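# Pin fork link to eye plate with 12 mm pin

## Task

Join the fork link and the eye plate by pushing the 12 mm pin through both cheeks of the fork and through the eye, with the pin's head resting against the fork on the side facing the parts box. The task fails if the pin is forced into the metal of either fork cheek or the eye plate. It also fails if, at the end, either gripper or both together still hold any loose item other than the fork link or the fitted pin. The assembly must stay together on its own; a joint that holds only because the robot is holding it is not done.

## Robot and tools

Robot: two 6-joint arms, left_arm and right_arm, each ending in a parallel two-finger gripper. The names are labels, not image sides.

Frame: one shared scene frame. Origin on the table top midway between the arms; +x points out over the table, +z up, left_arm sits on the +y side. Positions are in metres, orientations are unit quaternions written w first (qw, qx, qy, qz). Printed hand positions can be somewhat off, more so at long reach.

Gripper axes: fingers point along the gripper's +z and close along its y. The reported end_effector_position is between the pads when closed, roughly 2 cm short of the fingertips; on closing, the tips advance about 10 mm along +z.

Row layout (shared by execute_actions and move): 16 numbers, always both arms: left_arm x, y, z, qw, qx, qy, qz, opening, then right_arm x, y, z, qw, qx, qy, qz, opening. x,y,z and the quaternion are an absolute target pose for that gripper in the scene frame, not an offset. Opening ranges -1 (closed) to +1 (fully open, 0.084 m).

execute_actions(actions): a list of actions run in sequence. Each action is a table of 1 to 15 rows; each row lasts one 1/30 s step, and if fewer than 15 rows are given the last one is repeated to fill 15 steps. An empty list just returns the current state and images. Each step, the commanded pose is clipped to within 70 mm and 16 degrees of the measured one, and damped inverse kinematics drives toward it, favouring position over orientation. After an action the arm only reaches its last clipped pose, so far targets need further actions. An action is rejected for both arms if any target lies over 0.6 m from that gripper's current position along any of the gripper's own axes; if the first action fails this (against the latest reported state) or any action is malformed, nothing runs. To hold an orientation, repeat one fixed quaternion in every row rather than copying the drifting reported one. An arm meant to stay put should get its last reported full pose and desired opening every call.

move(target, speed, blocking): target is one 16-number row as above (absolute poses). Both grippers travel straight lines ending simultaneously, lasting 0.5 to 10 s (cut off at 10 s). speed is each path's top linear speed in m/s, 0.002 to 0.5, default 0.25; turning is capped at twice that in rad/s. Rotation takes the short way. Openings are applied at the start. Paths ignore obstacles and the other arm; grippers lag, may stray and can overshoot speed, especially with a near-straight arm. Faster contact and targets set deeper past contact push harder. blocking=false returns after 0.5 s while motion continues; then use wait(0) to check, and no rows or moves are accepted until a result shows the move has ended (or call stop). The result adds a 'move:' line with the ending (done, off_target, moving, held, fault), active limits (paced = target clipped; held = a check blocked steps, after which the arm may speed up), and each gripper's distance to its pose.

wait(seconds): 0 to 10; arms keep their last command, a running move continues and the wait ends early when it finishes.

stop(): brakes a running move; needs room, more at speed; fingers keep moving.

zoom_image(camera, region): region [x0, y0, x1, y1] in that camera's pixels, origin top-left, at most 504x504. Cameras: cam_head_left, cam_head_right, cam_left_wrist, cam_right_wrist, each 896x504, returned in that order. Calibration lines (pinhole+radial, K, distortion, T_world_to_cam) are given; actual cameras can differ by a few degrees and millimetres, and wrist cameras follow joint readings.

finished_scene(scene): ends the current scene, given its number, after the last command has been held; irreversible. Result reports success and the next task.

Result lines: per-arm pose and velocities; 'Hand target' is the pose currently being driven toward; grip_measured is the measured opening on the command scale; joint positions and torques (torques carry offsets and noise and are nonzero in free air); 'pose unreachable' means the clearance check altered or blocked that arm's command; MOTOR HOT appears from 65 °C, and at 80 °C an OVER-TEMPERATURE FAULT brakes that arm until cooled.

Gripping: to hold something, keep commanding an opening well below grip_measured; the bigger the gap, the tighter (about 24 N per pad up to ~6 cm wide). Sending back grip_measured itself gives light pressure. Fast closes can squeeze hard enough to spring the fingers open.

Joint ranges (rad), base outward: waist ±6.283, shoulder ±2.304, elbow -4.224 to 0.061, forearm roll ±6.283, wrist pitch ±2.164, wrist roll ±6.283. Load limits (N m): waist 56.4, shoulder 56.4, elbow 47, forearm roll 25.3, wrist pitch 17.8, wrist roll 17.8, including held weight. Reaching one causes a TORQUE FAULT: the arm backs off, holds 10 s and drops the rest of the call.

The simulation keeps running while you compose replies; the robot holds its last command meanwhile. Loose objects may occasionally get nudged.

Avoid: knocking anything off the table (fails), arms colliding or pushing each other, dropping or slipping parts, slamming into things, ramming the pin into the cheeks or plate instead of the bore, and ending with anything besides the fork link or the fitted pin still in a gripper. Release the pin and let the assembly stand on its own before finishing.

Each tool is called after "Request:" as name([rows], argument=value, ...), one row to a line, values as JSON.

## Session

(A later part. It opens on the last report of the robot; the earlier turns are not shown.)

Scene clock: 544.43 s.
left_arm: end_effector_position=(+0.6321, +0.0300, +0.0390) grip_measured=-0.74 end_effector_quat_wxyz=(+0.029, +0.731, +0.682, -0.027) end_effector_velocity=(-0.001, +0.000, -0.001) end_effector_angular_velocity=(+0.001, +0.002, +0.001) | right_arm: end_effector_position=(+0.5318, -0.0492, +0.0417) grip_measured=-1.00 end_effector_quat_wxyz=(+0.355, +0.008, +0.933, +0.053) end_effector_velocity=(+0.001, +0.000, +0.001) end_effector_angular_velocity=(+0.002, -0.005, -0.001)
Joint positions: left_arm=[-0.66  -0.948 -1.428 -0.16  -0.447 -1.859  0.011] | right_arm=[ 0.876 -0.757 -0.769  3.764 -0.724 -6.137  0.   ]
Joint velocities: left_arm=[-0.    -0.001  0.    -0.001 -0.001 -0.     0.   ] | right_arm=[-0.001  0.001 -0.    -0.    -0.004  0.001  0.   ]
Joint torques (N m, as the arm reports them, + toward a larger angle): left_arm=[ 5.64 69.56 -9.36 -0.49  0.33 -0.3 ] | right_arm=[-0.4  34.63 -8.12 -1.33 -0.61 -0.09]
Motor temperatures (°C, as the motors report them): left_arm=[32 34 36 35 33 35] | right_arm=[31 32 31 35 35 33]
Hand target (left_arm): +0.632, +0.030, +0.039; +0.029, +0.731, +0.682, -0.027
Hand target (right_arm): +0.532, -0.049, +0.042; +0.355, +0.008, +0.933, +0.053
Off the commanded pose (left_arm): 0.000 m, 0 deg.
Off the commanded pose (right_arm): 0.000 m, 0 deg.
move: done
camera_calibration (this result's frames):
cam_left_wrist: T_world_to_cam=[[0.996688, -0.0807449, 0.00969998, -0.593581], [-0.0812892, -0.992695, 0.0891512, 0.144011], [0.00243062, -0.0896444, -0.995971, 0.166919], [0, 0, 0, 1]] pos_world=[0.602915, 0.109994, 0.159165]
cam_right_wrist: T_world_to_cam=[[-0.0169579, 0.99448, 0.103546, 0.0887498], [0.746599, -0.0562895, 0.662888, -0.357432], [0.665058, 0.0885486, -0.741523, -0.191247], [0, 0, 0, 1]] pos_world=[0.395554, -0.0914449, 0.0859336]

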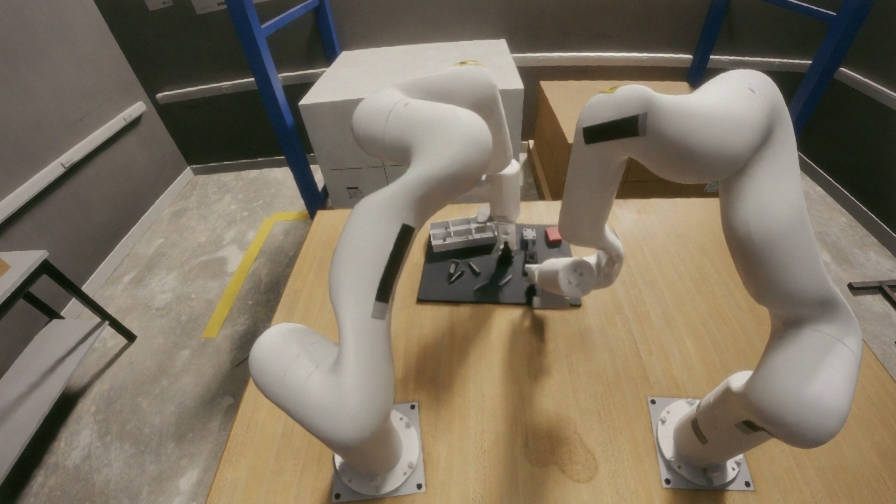

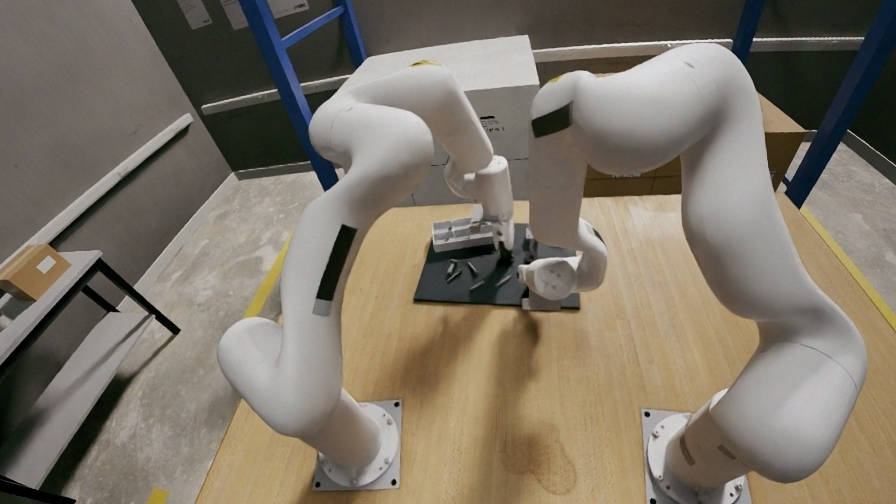

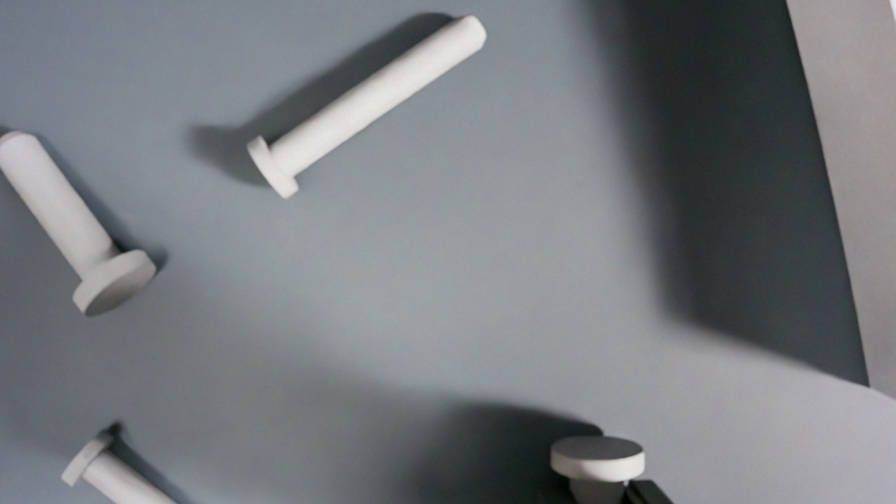

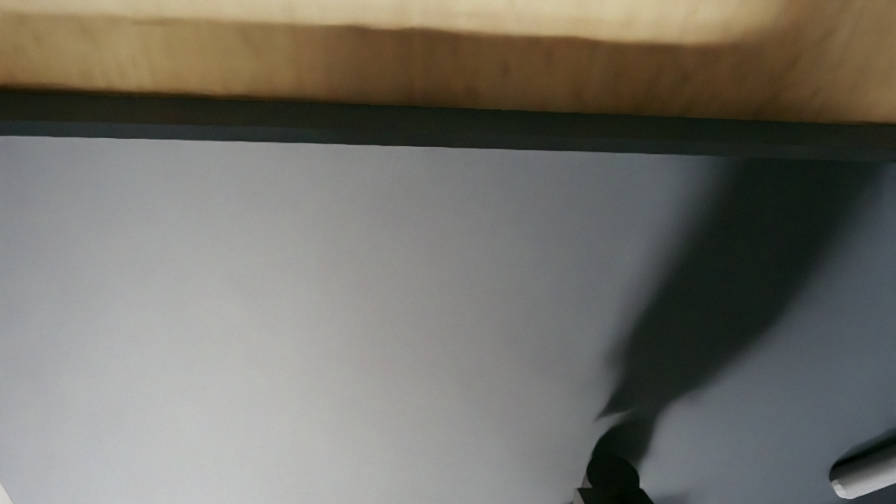

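Request:
move(target=[0.632,0.03,0.039,0.0287,0.7304,0.6815,-0.0268,-1,0.532,-0.048,0.042,0.355,0.008,0.933,0.053,-0.3], speed=0.03)

Request:
move(target=[0.632,0.03,0.039,0.0287,0.7304,0.6815,-0.0268,-1,0.553,-0.048,0.039,0.355,0.008,0.933,0.053,-0.3], speed=0.02)

Request:
move(target=[0.632,0.03,0.039,0.0287,0.7304,0.6815,-0.0268,-1,0.553,-0.048,0.039,0.355,0.008,0.933,0.053,-1])

Request:
move(target=[0.632,0.03,0.039,0.0287,0.7304,0.6815,-0.0268,-1,0.550,-0.048,0.039,0.355,0.008,0.933,0.053,-1], speed=0.005)

Scene clock: 547.50 s.
left_arm: end_effector_position=(+0.6320, +0.0300, +0.0390) grip_measured=-0.74 end_effector_quat_wxyz=(+0.029, +0.731, +0.682, -0.027) end_effector_velocity=(+0.000, -0.000, +0.001) end_effector_angular_velocity=(-0.001, -0.001, +0.000) | right_arm: end_effector_position=(+0.5320, -0.0480, +0.0420) grip_measured=-0.32 end_effector_quat_wxyz=(+0.355, +0.008, +0.933, +0.053) end_effector_velocity=(+0.000, -0.001, +0.000) end_effector_angular_velocity=(-0.001, +0.000, +0.000)
Joint positions: left_arm=[-0.66  -0.948 -1.427 -0.16  -0.447 -1.859  0.011] | right_arm=[ 0.878 -0.757 -0.771  3.766 -0.723 -6.138  0.03 ]
Joint velocities: left_arm=[ 0.     0.001  0.    -0.    -0.     0.    -0.   ] | right_arm=[-0.001  0.     0.001 -0.     0.    -0.001  0.   ]
Joint torques (N m, as the arm reports them, + toward a larger angle): left_arm=[ 6.4  68.11 -9.12 -0.57  0.29 -0.21] | right_arm=[-0.82 33.06 -7.4  -2.03 -0.3  -0.11]
Motor temperatures (°C, as the motors report them): left_arm=[32 34 36 35 33 35] | right_arm=[31 32 31 35 35 33]
Hand target (left_arm): +0.632, +0.030, +0.039; +0.029, +0.731, +0.682, -0.027
Hand target (right_arm): +0.532, -0.048, +0.042; +0.355, +0.008, +0.933, +0.053
Off the commanded pose (left_arm): 0.000 m, 0 deg.
Off the commanded pose (right_arm): 0.000 m, 0 deg.
move: done
camera_calibration (this result's frames):
cam_left_wrist: T_world_to_cam=[[0.996687, -0.0807527, 0.00974507, -0.593477], [-0.0813009, -0.992694, 0.0891608, 0.14402], [0.00247389, -0.0896577, -0.99597, 0.166864], [0, 0, 0, 1]] pos_world=[0.602806, 0.110004, 0.159134]
cam_right_wrist: T_world_to_cam=[[-0.0171629, 0.994432, 0.103971, 0.0876247], [0.746028, -0.0564969, 0.663514, -0.357455], [0.665694, 0.0889532, -0.740904, -0.191674], [0, 0, 0, 1]] pos_world=[0.395771, -0.0902819, 0.0860539]

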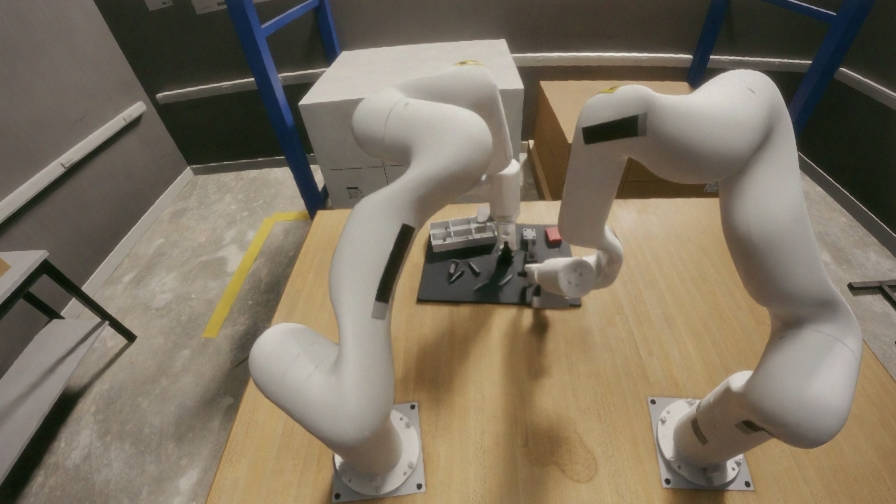

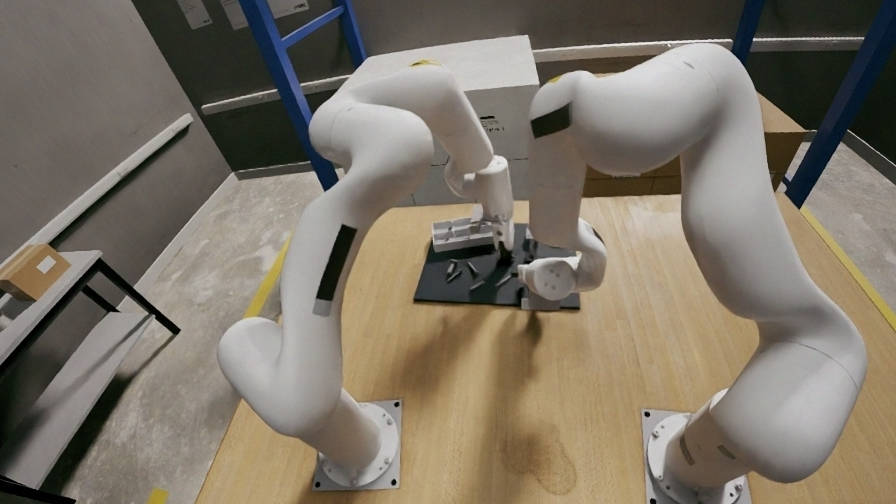

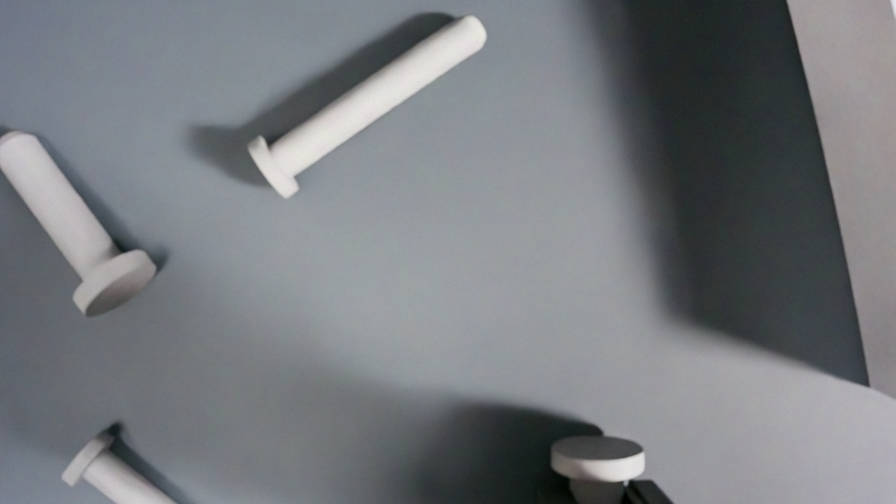

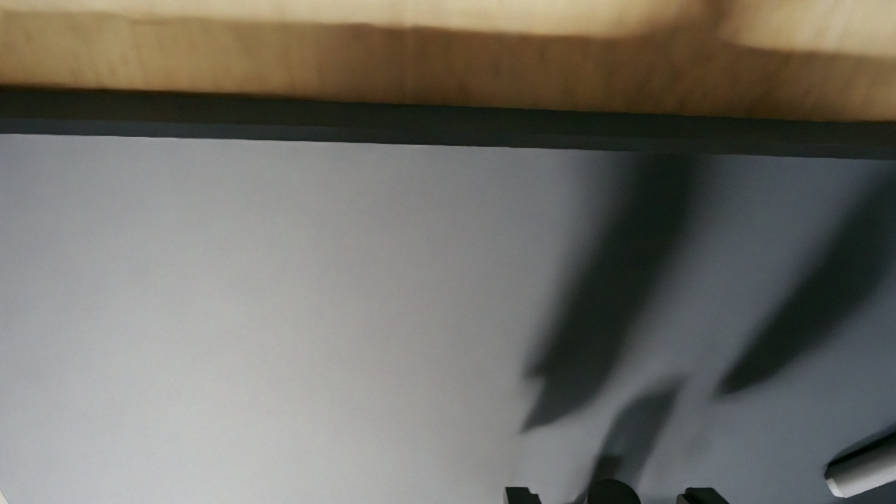

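Scene clock: 548.87 s.
left_arm: end_effector_position=(+0.6320, +0.0300, +0.0390) grip_measured=-0.74 end_effector_quat_wxyz=(+0.029, +0.731, +0.682, -0.027) end_effector_velocity=(+0.000, +0.000, -0.000) end_effector_angular_velocity=(+0.000, -0.000, +0.000) | right_arm: end_effector_position=(+0.5528, -0.0480, +0.0389) grip_measured=-0.32 end_effector_quat_wxyz=(+0.355, +0.008, +0.933, +0.053) end_effector_velocity=(+0.002, +0.001, +0.000) end_effector_angular_velocity=(+0.000, -0.001, +0.002)
Joint positions: left_arm=[-0.66  -0.948 -1.427 -0.16  -0.447 -1.859  0.011] | right_arm=[ 0.846 -0.781 -0.815  3.746 -0.706 -6.155  0.03 ]
Joint velocities: left_arm=[ 0. -0.  0.  0.  0.  0. -0.] | right_arm=[-0.003 -0.002 -0.005 -0.003  0.002 -0.003 -0.   ]
Joint torques (N m, as the arm reports them, + toward a larger angle): left_arm=[ 7.03 68.54 -8.96 -0.68  0.36 -0.2 ] | right_arm=[-1.92 32.35 -7.89 -1.54 -0.14 -0.21]
Motor temperatures (°C, as the motors report them): left_arm=[32 34 36 35 33 35] | right_arm=[31 32 31 35 35 33]
Hand target (left_arm): +0.632, +0.030, +0.039; +0.029, +0.731, +0.682, -0.027
Hand target (right_arm): +0.553, -0.048, +0.039; +0.355, +0.008, +0.933, +0.053
Off the commanded pose (left_arm): 0.000 m, 0 deg.
Off the commanded pose (right_arm): 0.000 m, 0 deg.
move: done
camera_calibration (this result's frames):
cam_left_wrist: T_world_to_cam=[[0.996687, -0.080754, 0.00970605, -0.593458], [-0.0812987, -0.992695, 0.0891489, 0.144023], [0.00243602, -0.0896426, -0.995971, 0.166881], [0, 0, 0, 1]] pos_world=[0.602795, 0.110007, 0.159129]
cam_right_wrist: T_world_to_cam=[[-0.0171764, 0.994415, 0.104138, 0.0882253], [0.74612, -0.0565858, 0.663403, -0.370978], [0.66559, 0.0890942, -0.740981, -0.207711], [0, 0, 0, 1]] pos_world=[0.41656, -0.0902188, 0.0830109]

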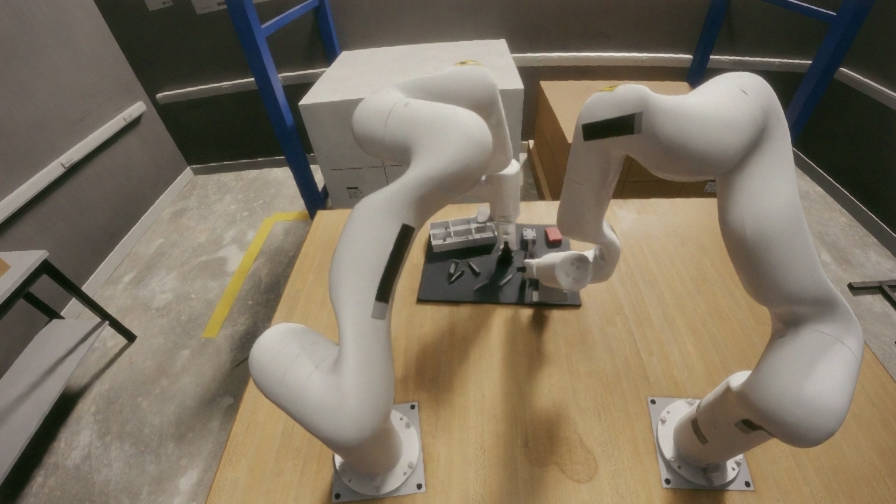

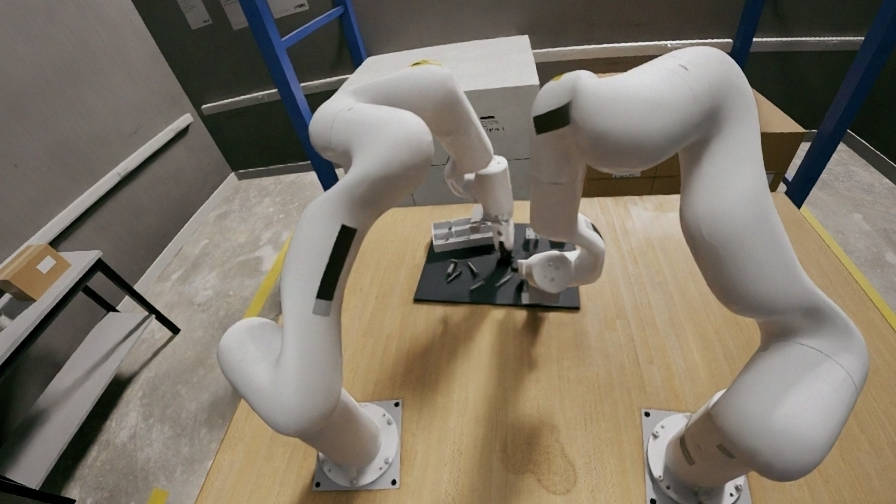

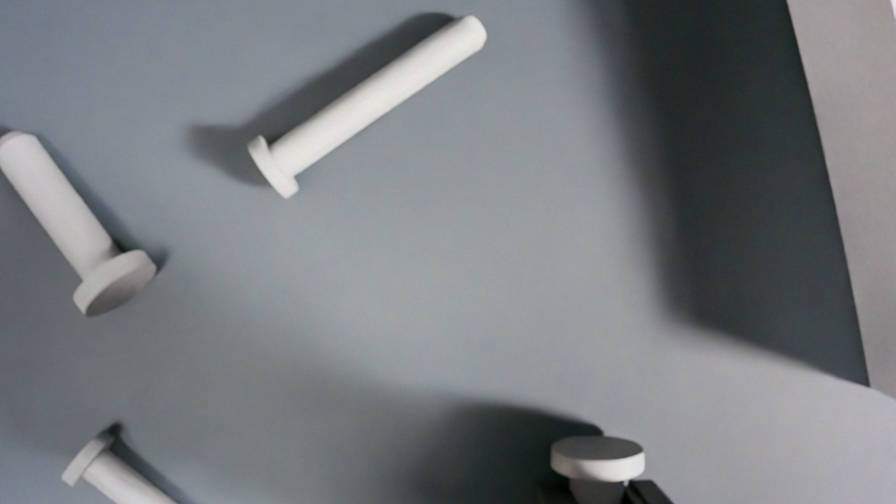

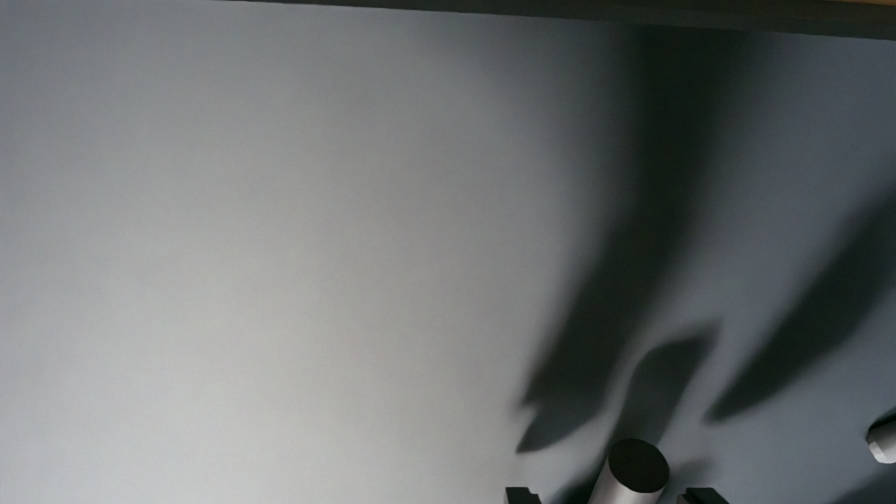

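Scene clock: 549.57 s.
left_arm: end_effector_position=(+0.6320, +0.0300, +0.0390) grip_measured=-0.74 end_effector_quat_wxyz=(+0.029, +0.731, +0.682, -0.027) end_effector_velocity=(+0.000, +0.000, +0.000) end_effector_angular_velocity=(+0.000, +0.000, -0.000) | right_arm: end_effector_position=(+0.5529, -0.0478, +0.0390) grip_measured=-0.75 end_effector_quat_wxyz=(+0.355, +0.008, +0.933, +0.053) end_effector_velocity=(+0.001, -0.000, +0.001) end_effector_angular_velocity=(+0.001, -0.001, -0.001)
Joint positions: left_arm=[-0.66  -0.948 -1.427 -0.16  -0.447 -1.859  0.011] | right_arm=[ 0.846 -0.781 -0.816  3.746 -0.705 -6.156  0.011]
Joint velocities: left_arm=[ 0.     0.001  0.     0.001 -0.001  0.    -0.   ] | right_arm=[-0.001  0.001 -0.001 -0.    -0.     0.     0.   ]
Joint torques (N m, as the arm reports them, + toward a larger angle): left_arm=[ 5.76 69.6  -8.92 -0.79  0.24 -0.18] | right_arm=[-6.22 31.85 -7.17 -0.11 -1.26 -0.48]
Motor temperatures (°C, as the motors report them): left_arm=[32 34 36 35 33 35] | right_arm=[31 32 31 35 35 33]
Hand target (left_arm): +0.632, +0.030, +0.039; +0.029, +0.731, +0.682, -0.027
Hand target (right_arm): +0.553, -0.048, +0.039; +0.355, +0.008, +0.933, +0.053
Off the commanded pose (left_arm): 0.000 m, 0 deg.
Off the commanded pose (right_arm): 0.000 m, 0 deg.
move: done
camera_calibration (this result's frames):
cam_left_wrist: T_world_to_cam=[[0.996687, -0.0807539, 0.00970163, -0.593457], [-0.0812982, -0.992695, 0.0891475, 0.144024], [0.00243175, -0.0896409, -0.995971, 0.166883], [0, 0, 0, 1]] pos_world=[0.602794, 0.110007, 0.159129]
cam_right_wrist: T_world_to_cam=[[-0.0175773, 0.994413, 0.104089, 0.0882665], [0.74619, -0.0562463, 0.663353, -0.371136], [0.665501, 0.0893304, -0.741032, -0.207702], [0, 0, 0, 1]] pos_world=[0.416715, -0.0900941, 0.0830922]

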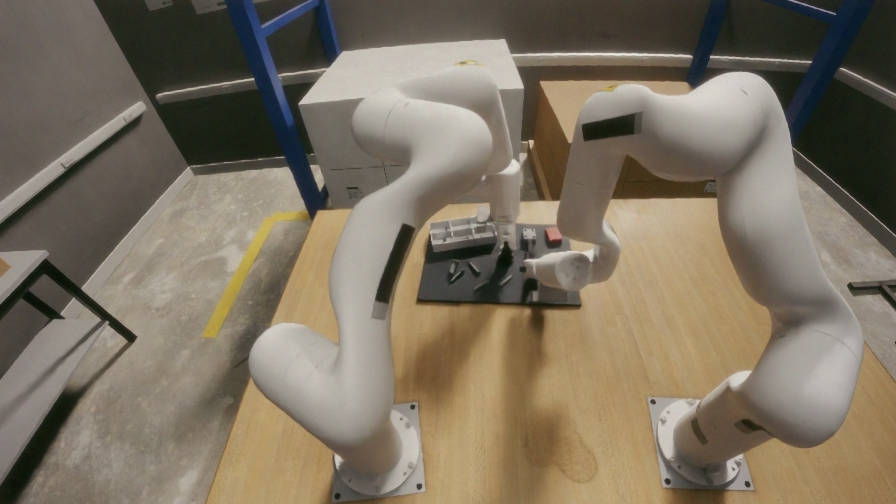

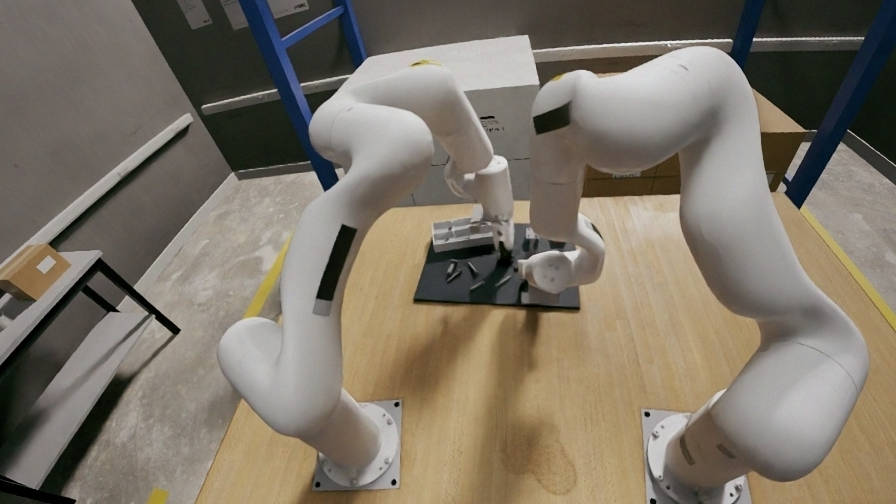

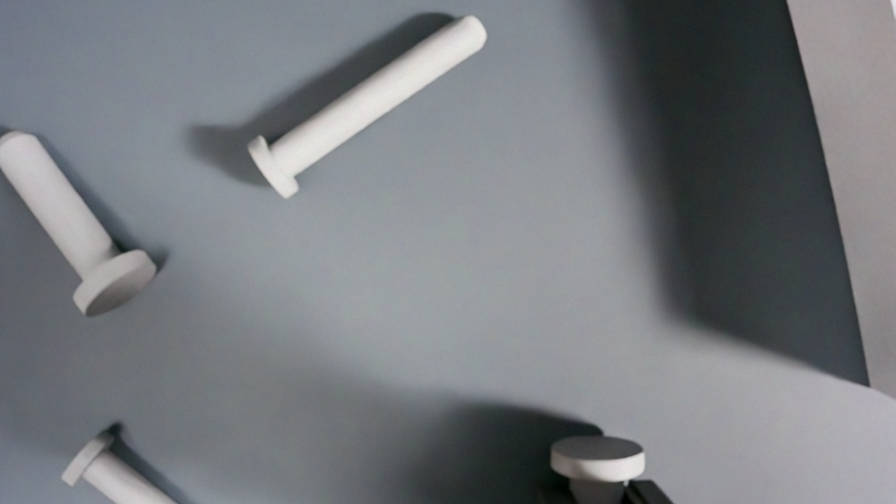

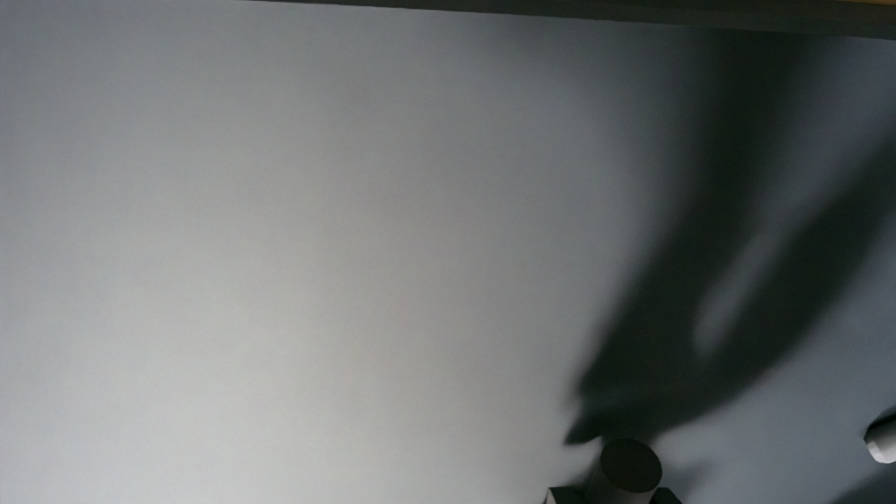

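Scene clock: 550.37 s.
left_arm: end_effector_position=(+0.6320, +0.0300, +0.0390) grip_measured=-0.74 end_effector_quat_wxyz=(+0.029, +0.731, +0.682, -0.027) end_effector_velocity=(+0.000, -0.001, +0.001) end_effector_angular_velocity=(-0.002, -0.001, +0.001) | right_arm: end_effector_position=(+0.5512, -0.0478, +0.0399) grip_measured=-0.75 end_effector_quat_wxyz=(+0.357, +0.008, +0.933, +0.053) end_effector_velocity=(-0.004, -0.001, -0.002) end_effector_angular_velocity=(-0.005, +0.004, +0.003)
Joint positions: left_arm=[-0.66  -0.948 -1.427 -0.16  -0.447 -1.859  0.011] | right_arm=[ 0.849 -0.778 -0.811  3.749 -0.711 -6.153  0.011]
Joint velocities: left_arm=[-0.     0.002  0.    -0.002  0.    -0.     0.   ] | right_arm=[ 0.003  0.     0.006  0.001 -0.    -0.001  0.   ]
Joint torques (N m, as the arm reports them, + toward a larger angle): left_arm=[ 5.84 69.11 -9.17 -0.78  0.35 -0.24] | right_arm=[ 2.41 28.95  0.74 -1.32  2.35 -0.37]
Motor temperatures (°C, as the motors report them): left_arm=[32 34 36 35 33 35] | right_arm=[31 32 31 35 35 33]
Hand target (left_arm): +0.632, +0.030, +0.039; +0.029, +0.731, +0.682, -0.027
Hand target (right_arm): +0.550, -0.048, +0.039; +0.355, +0.008, +0.933, +0.053
Off the commanded pose (left_arm): 0.000 m, 0 deg.
Off the commanded pose (right_arm): 0.002 m, 0 deg.
move: done
camera_calibration (this result's frames):
cam_left_wrist: T_world_to_cam=[[0.996687, -0.0807542, 0.00970059, -0.593456], [-0.0812985, -0.992695, 0.0891471, 0.144024], [0.00243072, -0.0896404, -0.995971, 0.166883], [0, 0, 0, 1]] pos_world=[0.602793, 0.110007, 0.159129]
cam_right_wrist: T_world_to_cam=[[-0.0167423, 0.994326, 0.105045, 0.0876463], [0.743764, -0.0578292, 0.665936, -0.369284], [0.668232, 0.0892783, -0.738576, -0.207508], [0, 0, 0, 1]] pos_world=[0.414791, -0.0899785, 0.0834523]

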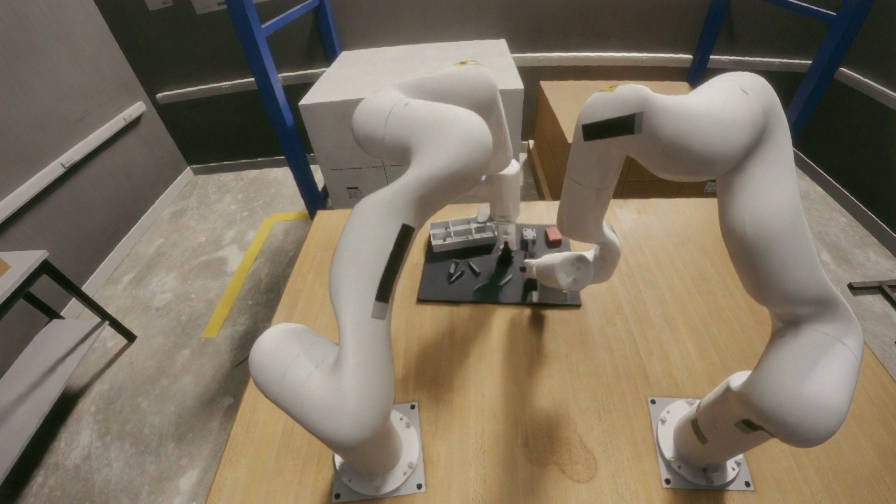

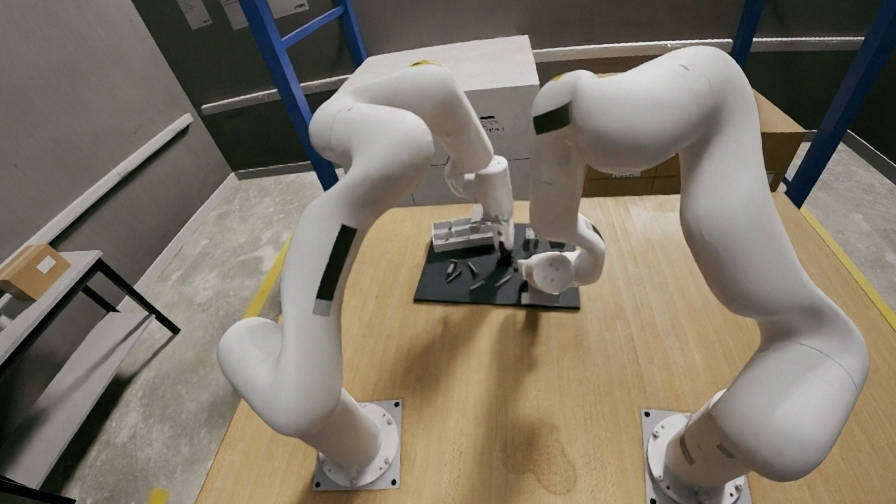

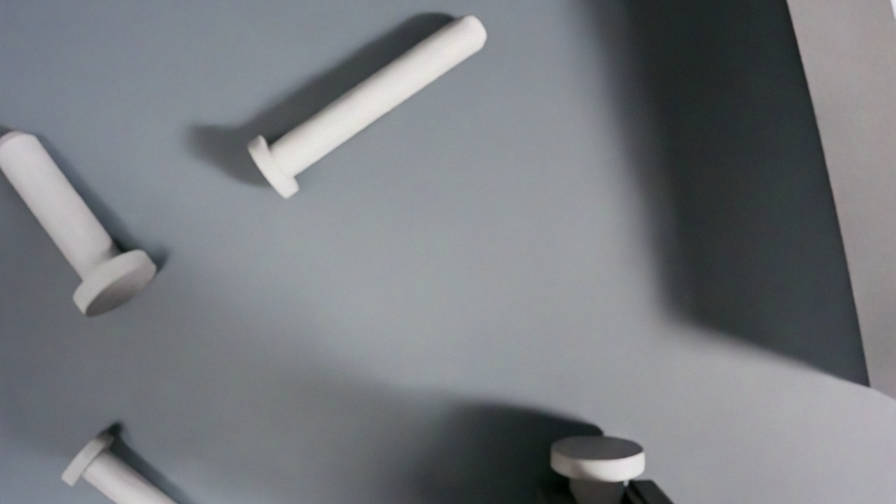

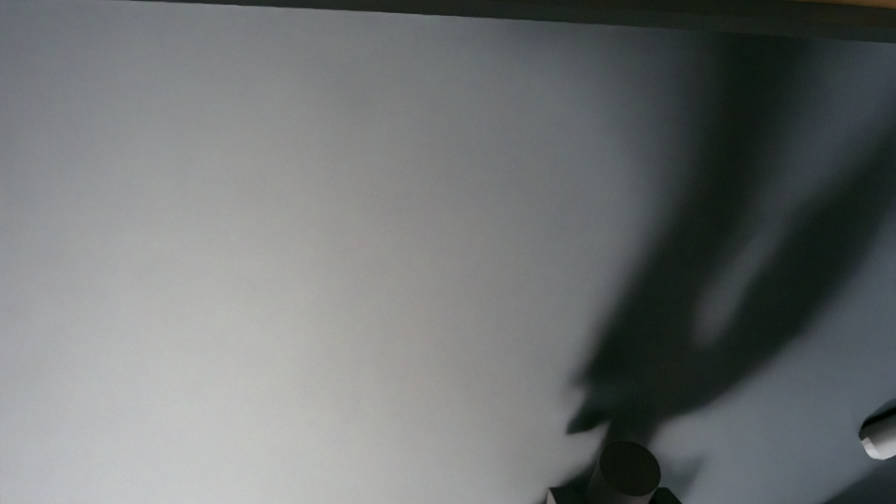

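Request:
move(target=[0.632,0.03,0.039,0.0287,0.7304,0.6815,-0.0268,-1,0.549,-0.048,0.042,0.355,0.008,0.933,0.053,-1], speed=0.005)

Request:
move(target=[0.631,-0.004,0.039,0.0287,0.7304,0.6815,-0.0268,-1,0.549,-0.048,0.042,0.355,0.008,0.933,0.053,-1], speed=0.01)

Request:
zoom_image(camera="cam_head_left", region=[470,215,590,290])

Scene clock: 552.47 s.
left_arm: end_effector_position=(+0.6320, +0.0300, +0.0390) grip_measured=-0.74 end_effector_quat_wxyz=(+0.029, +0.731, +0.682, -0.027) end_effector_velocity=(+0.000, +0.001, +0.000) end_effector_angular_velocity=(-0.000, -0.000, +0.001) | right_arm: end_effector_position=(+0.5484, -0.0479, +0.0414) grip_measured=-0.75 end_effector_quat_wxyz=(+0.354, +0.008, +0.934, +0.053) end_effector_velocity=(-0.001, +0.001, +0.001) end_effector_angular_velocity=(-0.000, -0.002, +0.003)
Joint positions: left_arm=[-0.66  -0.948 -1.427 -0.16  -0.447 -1.859  0.011] | right_arm=[ 0.852 -0.771 -0.805  3.752 -0.704 -6.156  0.011]
Joint velocities: left_arm=[ 0.001  0.     0.    -0.     0.     0.    -0.   ] | right_arm=[ 0.002  0.004  0.003 -0.    -0.001 -0.001 -0.   ]
Joint torques (N m, as the arm reports them, + toward a larger angle): left_arm=[ 5.79 69.46 -9.02 -0.64  0.4  -0.24] | right_arm=[-5.39 32.58 -0.09  0.69  0.44 -0.53]
Motor temperatures (°C, as the motors report them): left_arm=[32 34 36 35 33 35] | right_arm=[31 32 31 35 35 33]
Hand target (left_arm): +0.632, +0.030, +0.039; +0.029, +0.731, +0.682, -0.027
Hand target (right_arm): +0.549, -0.048, +0.042; +0.355, +0.008, +0.933, +0.053
Off the commanded pose (left_arm): 0.000 m, 0 deg.
Off the commanded pose (right_arm): 0.001 m, 0 deg.
move: done
camera_calibration (this result's frames):
cam_left_wrist: T_world_to_cam=[[0.996687, -0.0807542, 0.00970012, -0.593456], [-0.0812984, -0.992695, 0.089147, 0.144024], [0.00243027, -0.0896402, -0.995971, 0.166883], [0, 0, 0, 1]] pos_world=[0.602793, 0.110007, 0.159128]
cam_right_wrist: T_world_to_cam=[[-0.0176575, 0.994476, 0.103465, 0.0881819], [0.7474, -0.0556083, 0.662043, -0.369957], [0.66414, 0.0890198, -0.74229, -0.202117], [0, 0, 0, 1]] pos_world=[0.412297, -0.0902751, 0.0857745]

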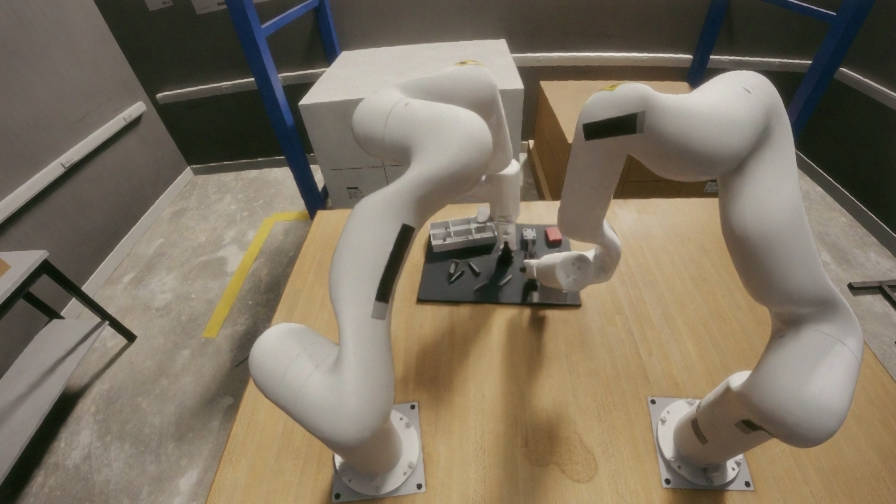

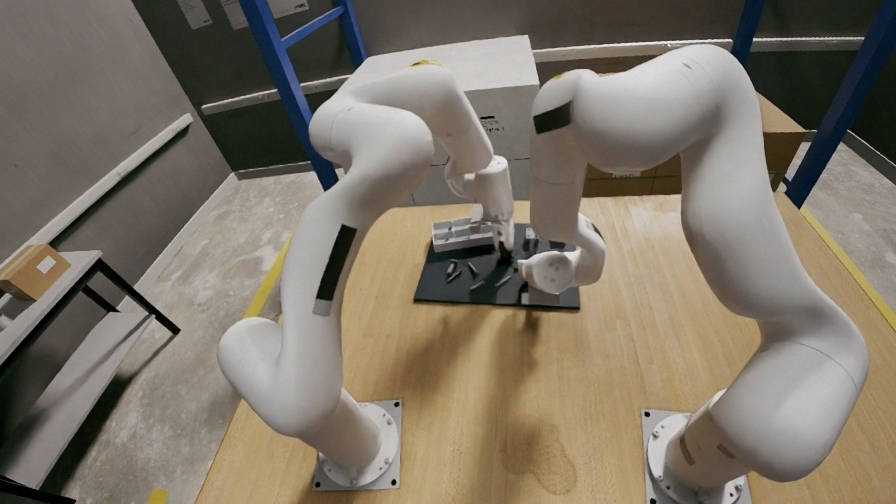

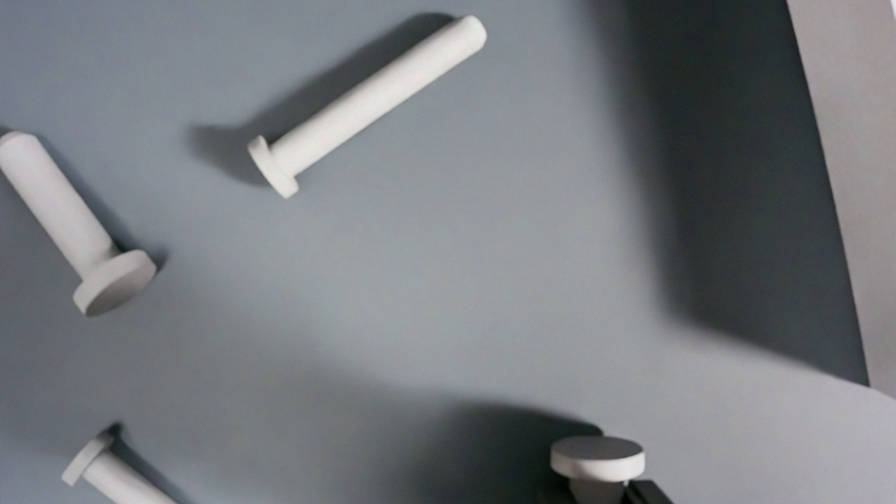

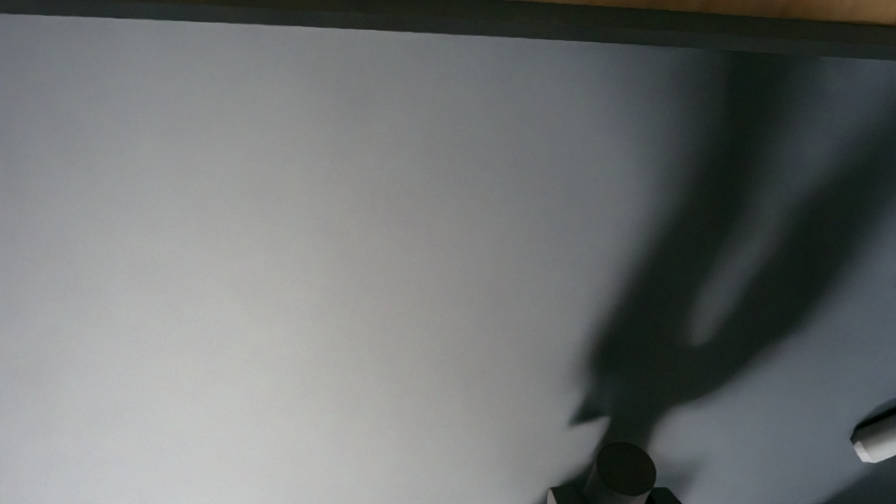

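Scene clock: 556.10 s.
left_arm: end_effector_position=(+0.6311, -0.0038, +0.0390) grip_measured=-0.74 end_effector_quat_wxyz=(+0.029, +0.731, +0.682, -0.027) end_effector_velocity=(-0.000, -0.001, -0.001) end_effector_angular_velocity=(+0.001, +0.001, +0.001) | right_arm: end_effector_position=(+0.5489, -0.0480, +0.0419) grip_measured=-0.75 end_effector_quat_wxyz=(+0.355, +0.008, +0.933, +0.053) end_effector_velocity=(+0.000, -0.001, +0.000) end_effector_angular_velocity=(+0.000, -0.000, -0.002)
Joint positions: left_arm=[-0.705 -0.979 -1.489 -0.148 -0.473 -1.917  0.011] | right_arm=[ 0.852 -0.77  -0.805  3.753 -0.705 -6.156  0.011]
Joint velocities: left_arm=[-0.002 -0.003 -0.004  0.001 -0.002 -0.004 -0.   ] | right_arm=[-0.002  0.     0.     0.    -0.     0.001  0.   ]
Joint torques (N m, as the arm reports them, + toward a larger angle): left_arm=[ 6.21 71.08 -9.88 -0.65  0.39 -0.23] | right_arm=[-8.59 34.4  -2.53  1.65 -1.1  -0.66]
Motor temperatures (°C, as the motors report them): left_arm=[32 34 36 35 33 35] | right_arm=[31 32 31 35 35 33]
Hand target (left_arm): +0.631, -0.004, +0.039; +0.029, +0.731, +0.682, -0.027
Hand target (right_arm): +0.549, -0.048, +0.042; +0.355, +0.008, +0.933, +0.053
Off the commanded pose (left_arm): 0.000 m, 0 deg.
Off the commanded pose (right_arm): 0.000 m, 0 deg.
move: done
camera_calibration (this result's frames):
cam_left_wrist: T_world_to_cam=[[0.996683, -0.0808061, 0.00962741, -0.595282], [-0.0813437, -0.992686, 0.0892073, 0.110378], [0.0023485, -0.0896945, -0.995967, 0.163928], [0, 0, 0, 1]] pos_world=[0.601901, 0.0761717, 0.159151]
cam_right_wrist: T_world_to_cam=[[-0.0172186, 0.994443, 0.103861, 0.0879514], [0.74629, -0.0563468, 0.663232, -0.370101], [0.665398, 0.0889302, -0.741172, -0.202804], [0, 0, 0, 1]] pos_world=[0.412662, -0.0902812, 0.0860149]

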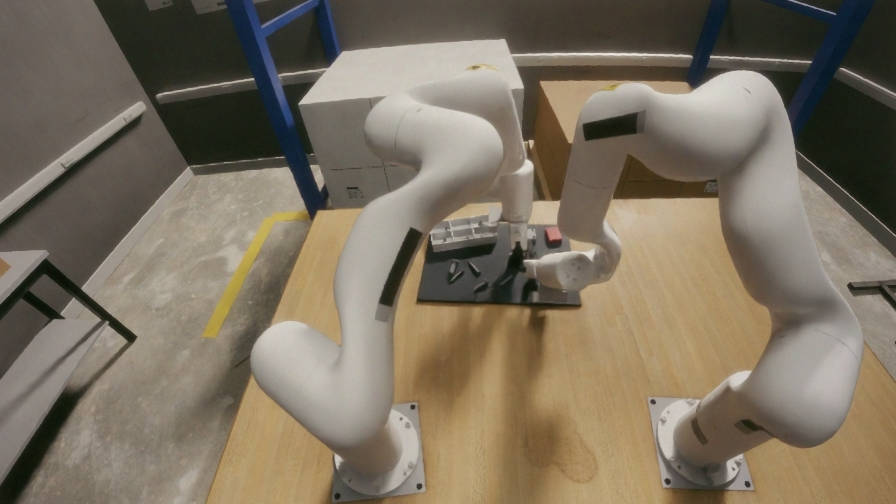

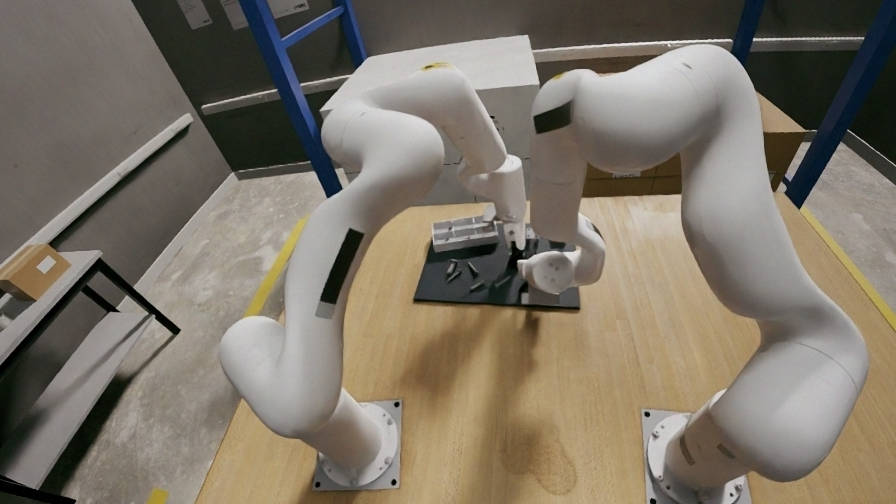

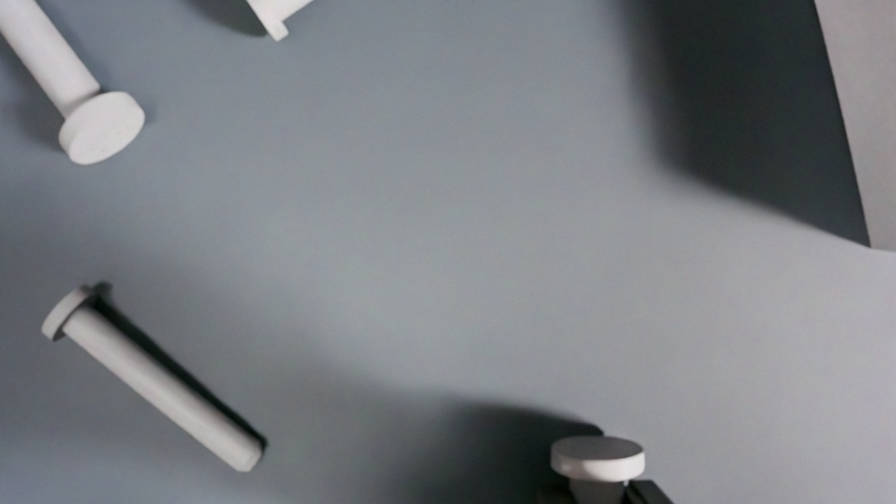

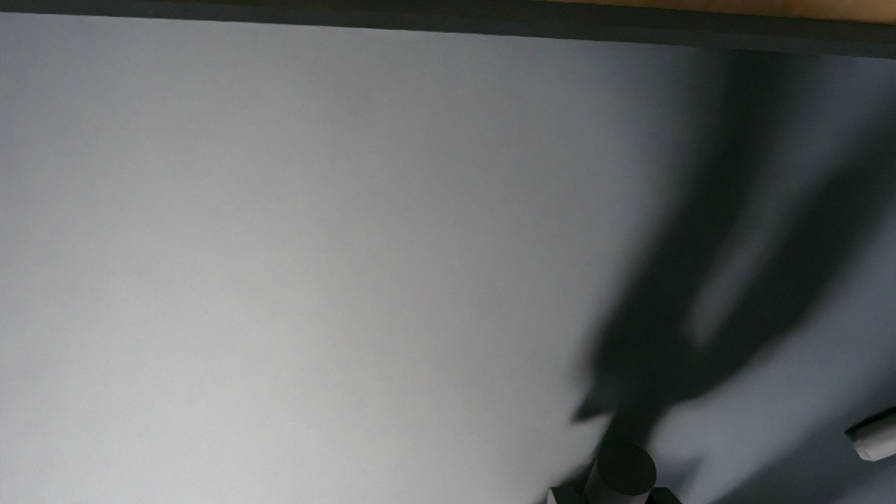

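Region (470, 215, 590, 290) of cam_head_left's 896x504 image, scaled by 4.200, with more detail than that image has; it fills the top 315 rows of this view, and the rest is white.

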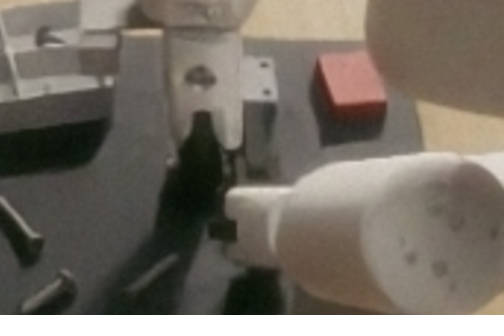

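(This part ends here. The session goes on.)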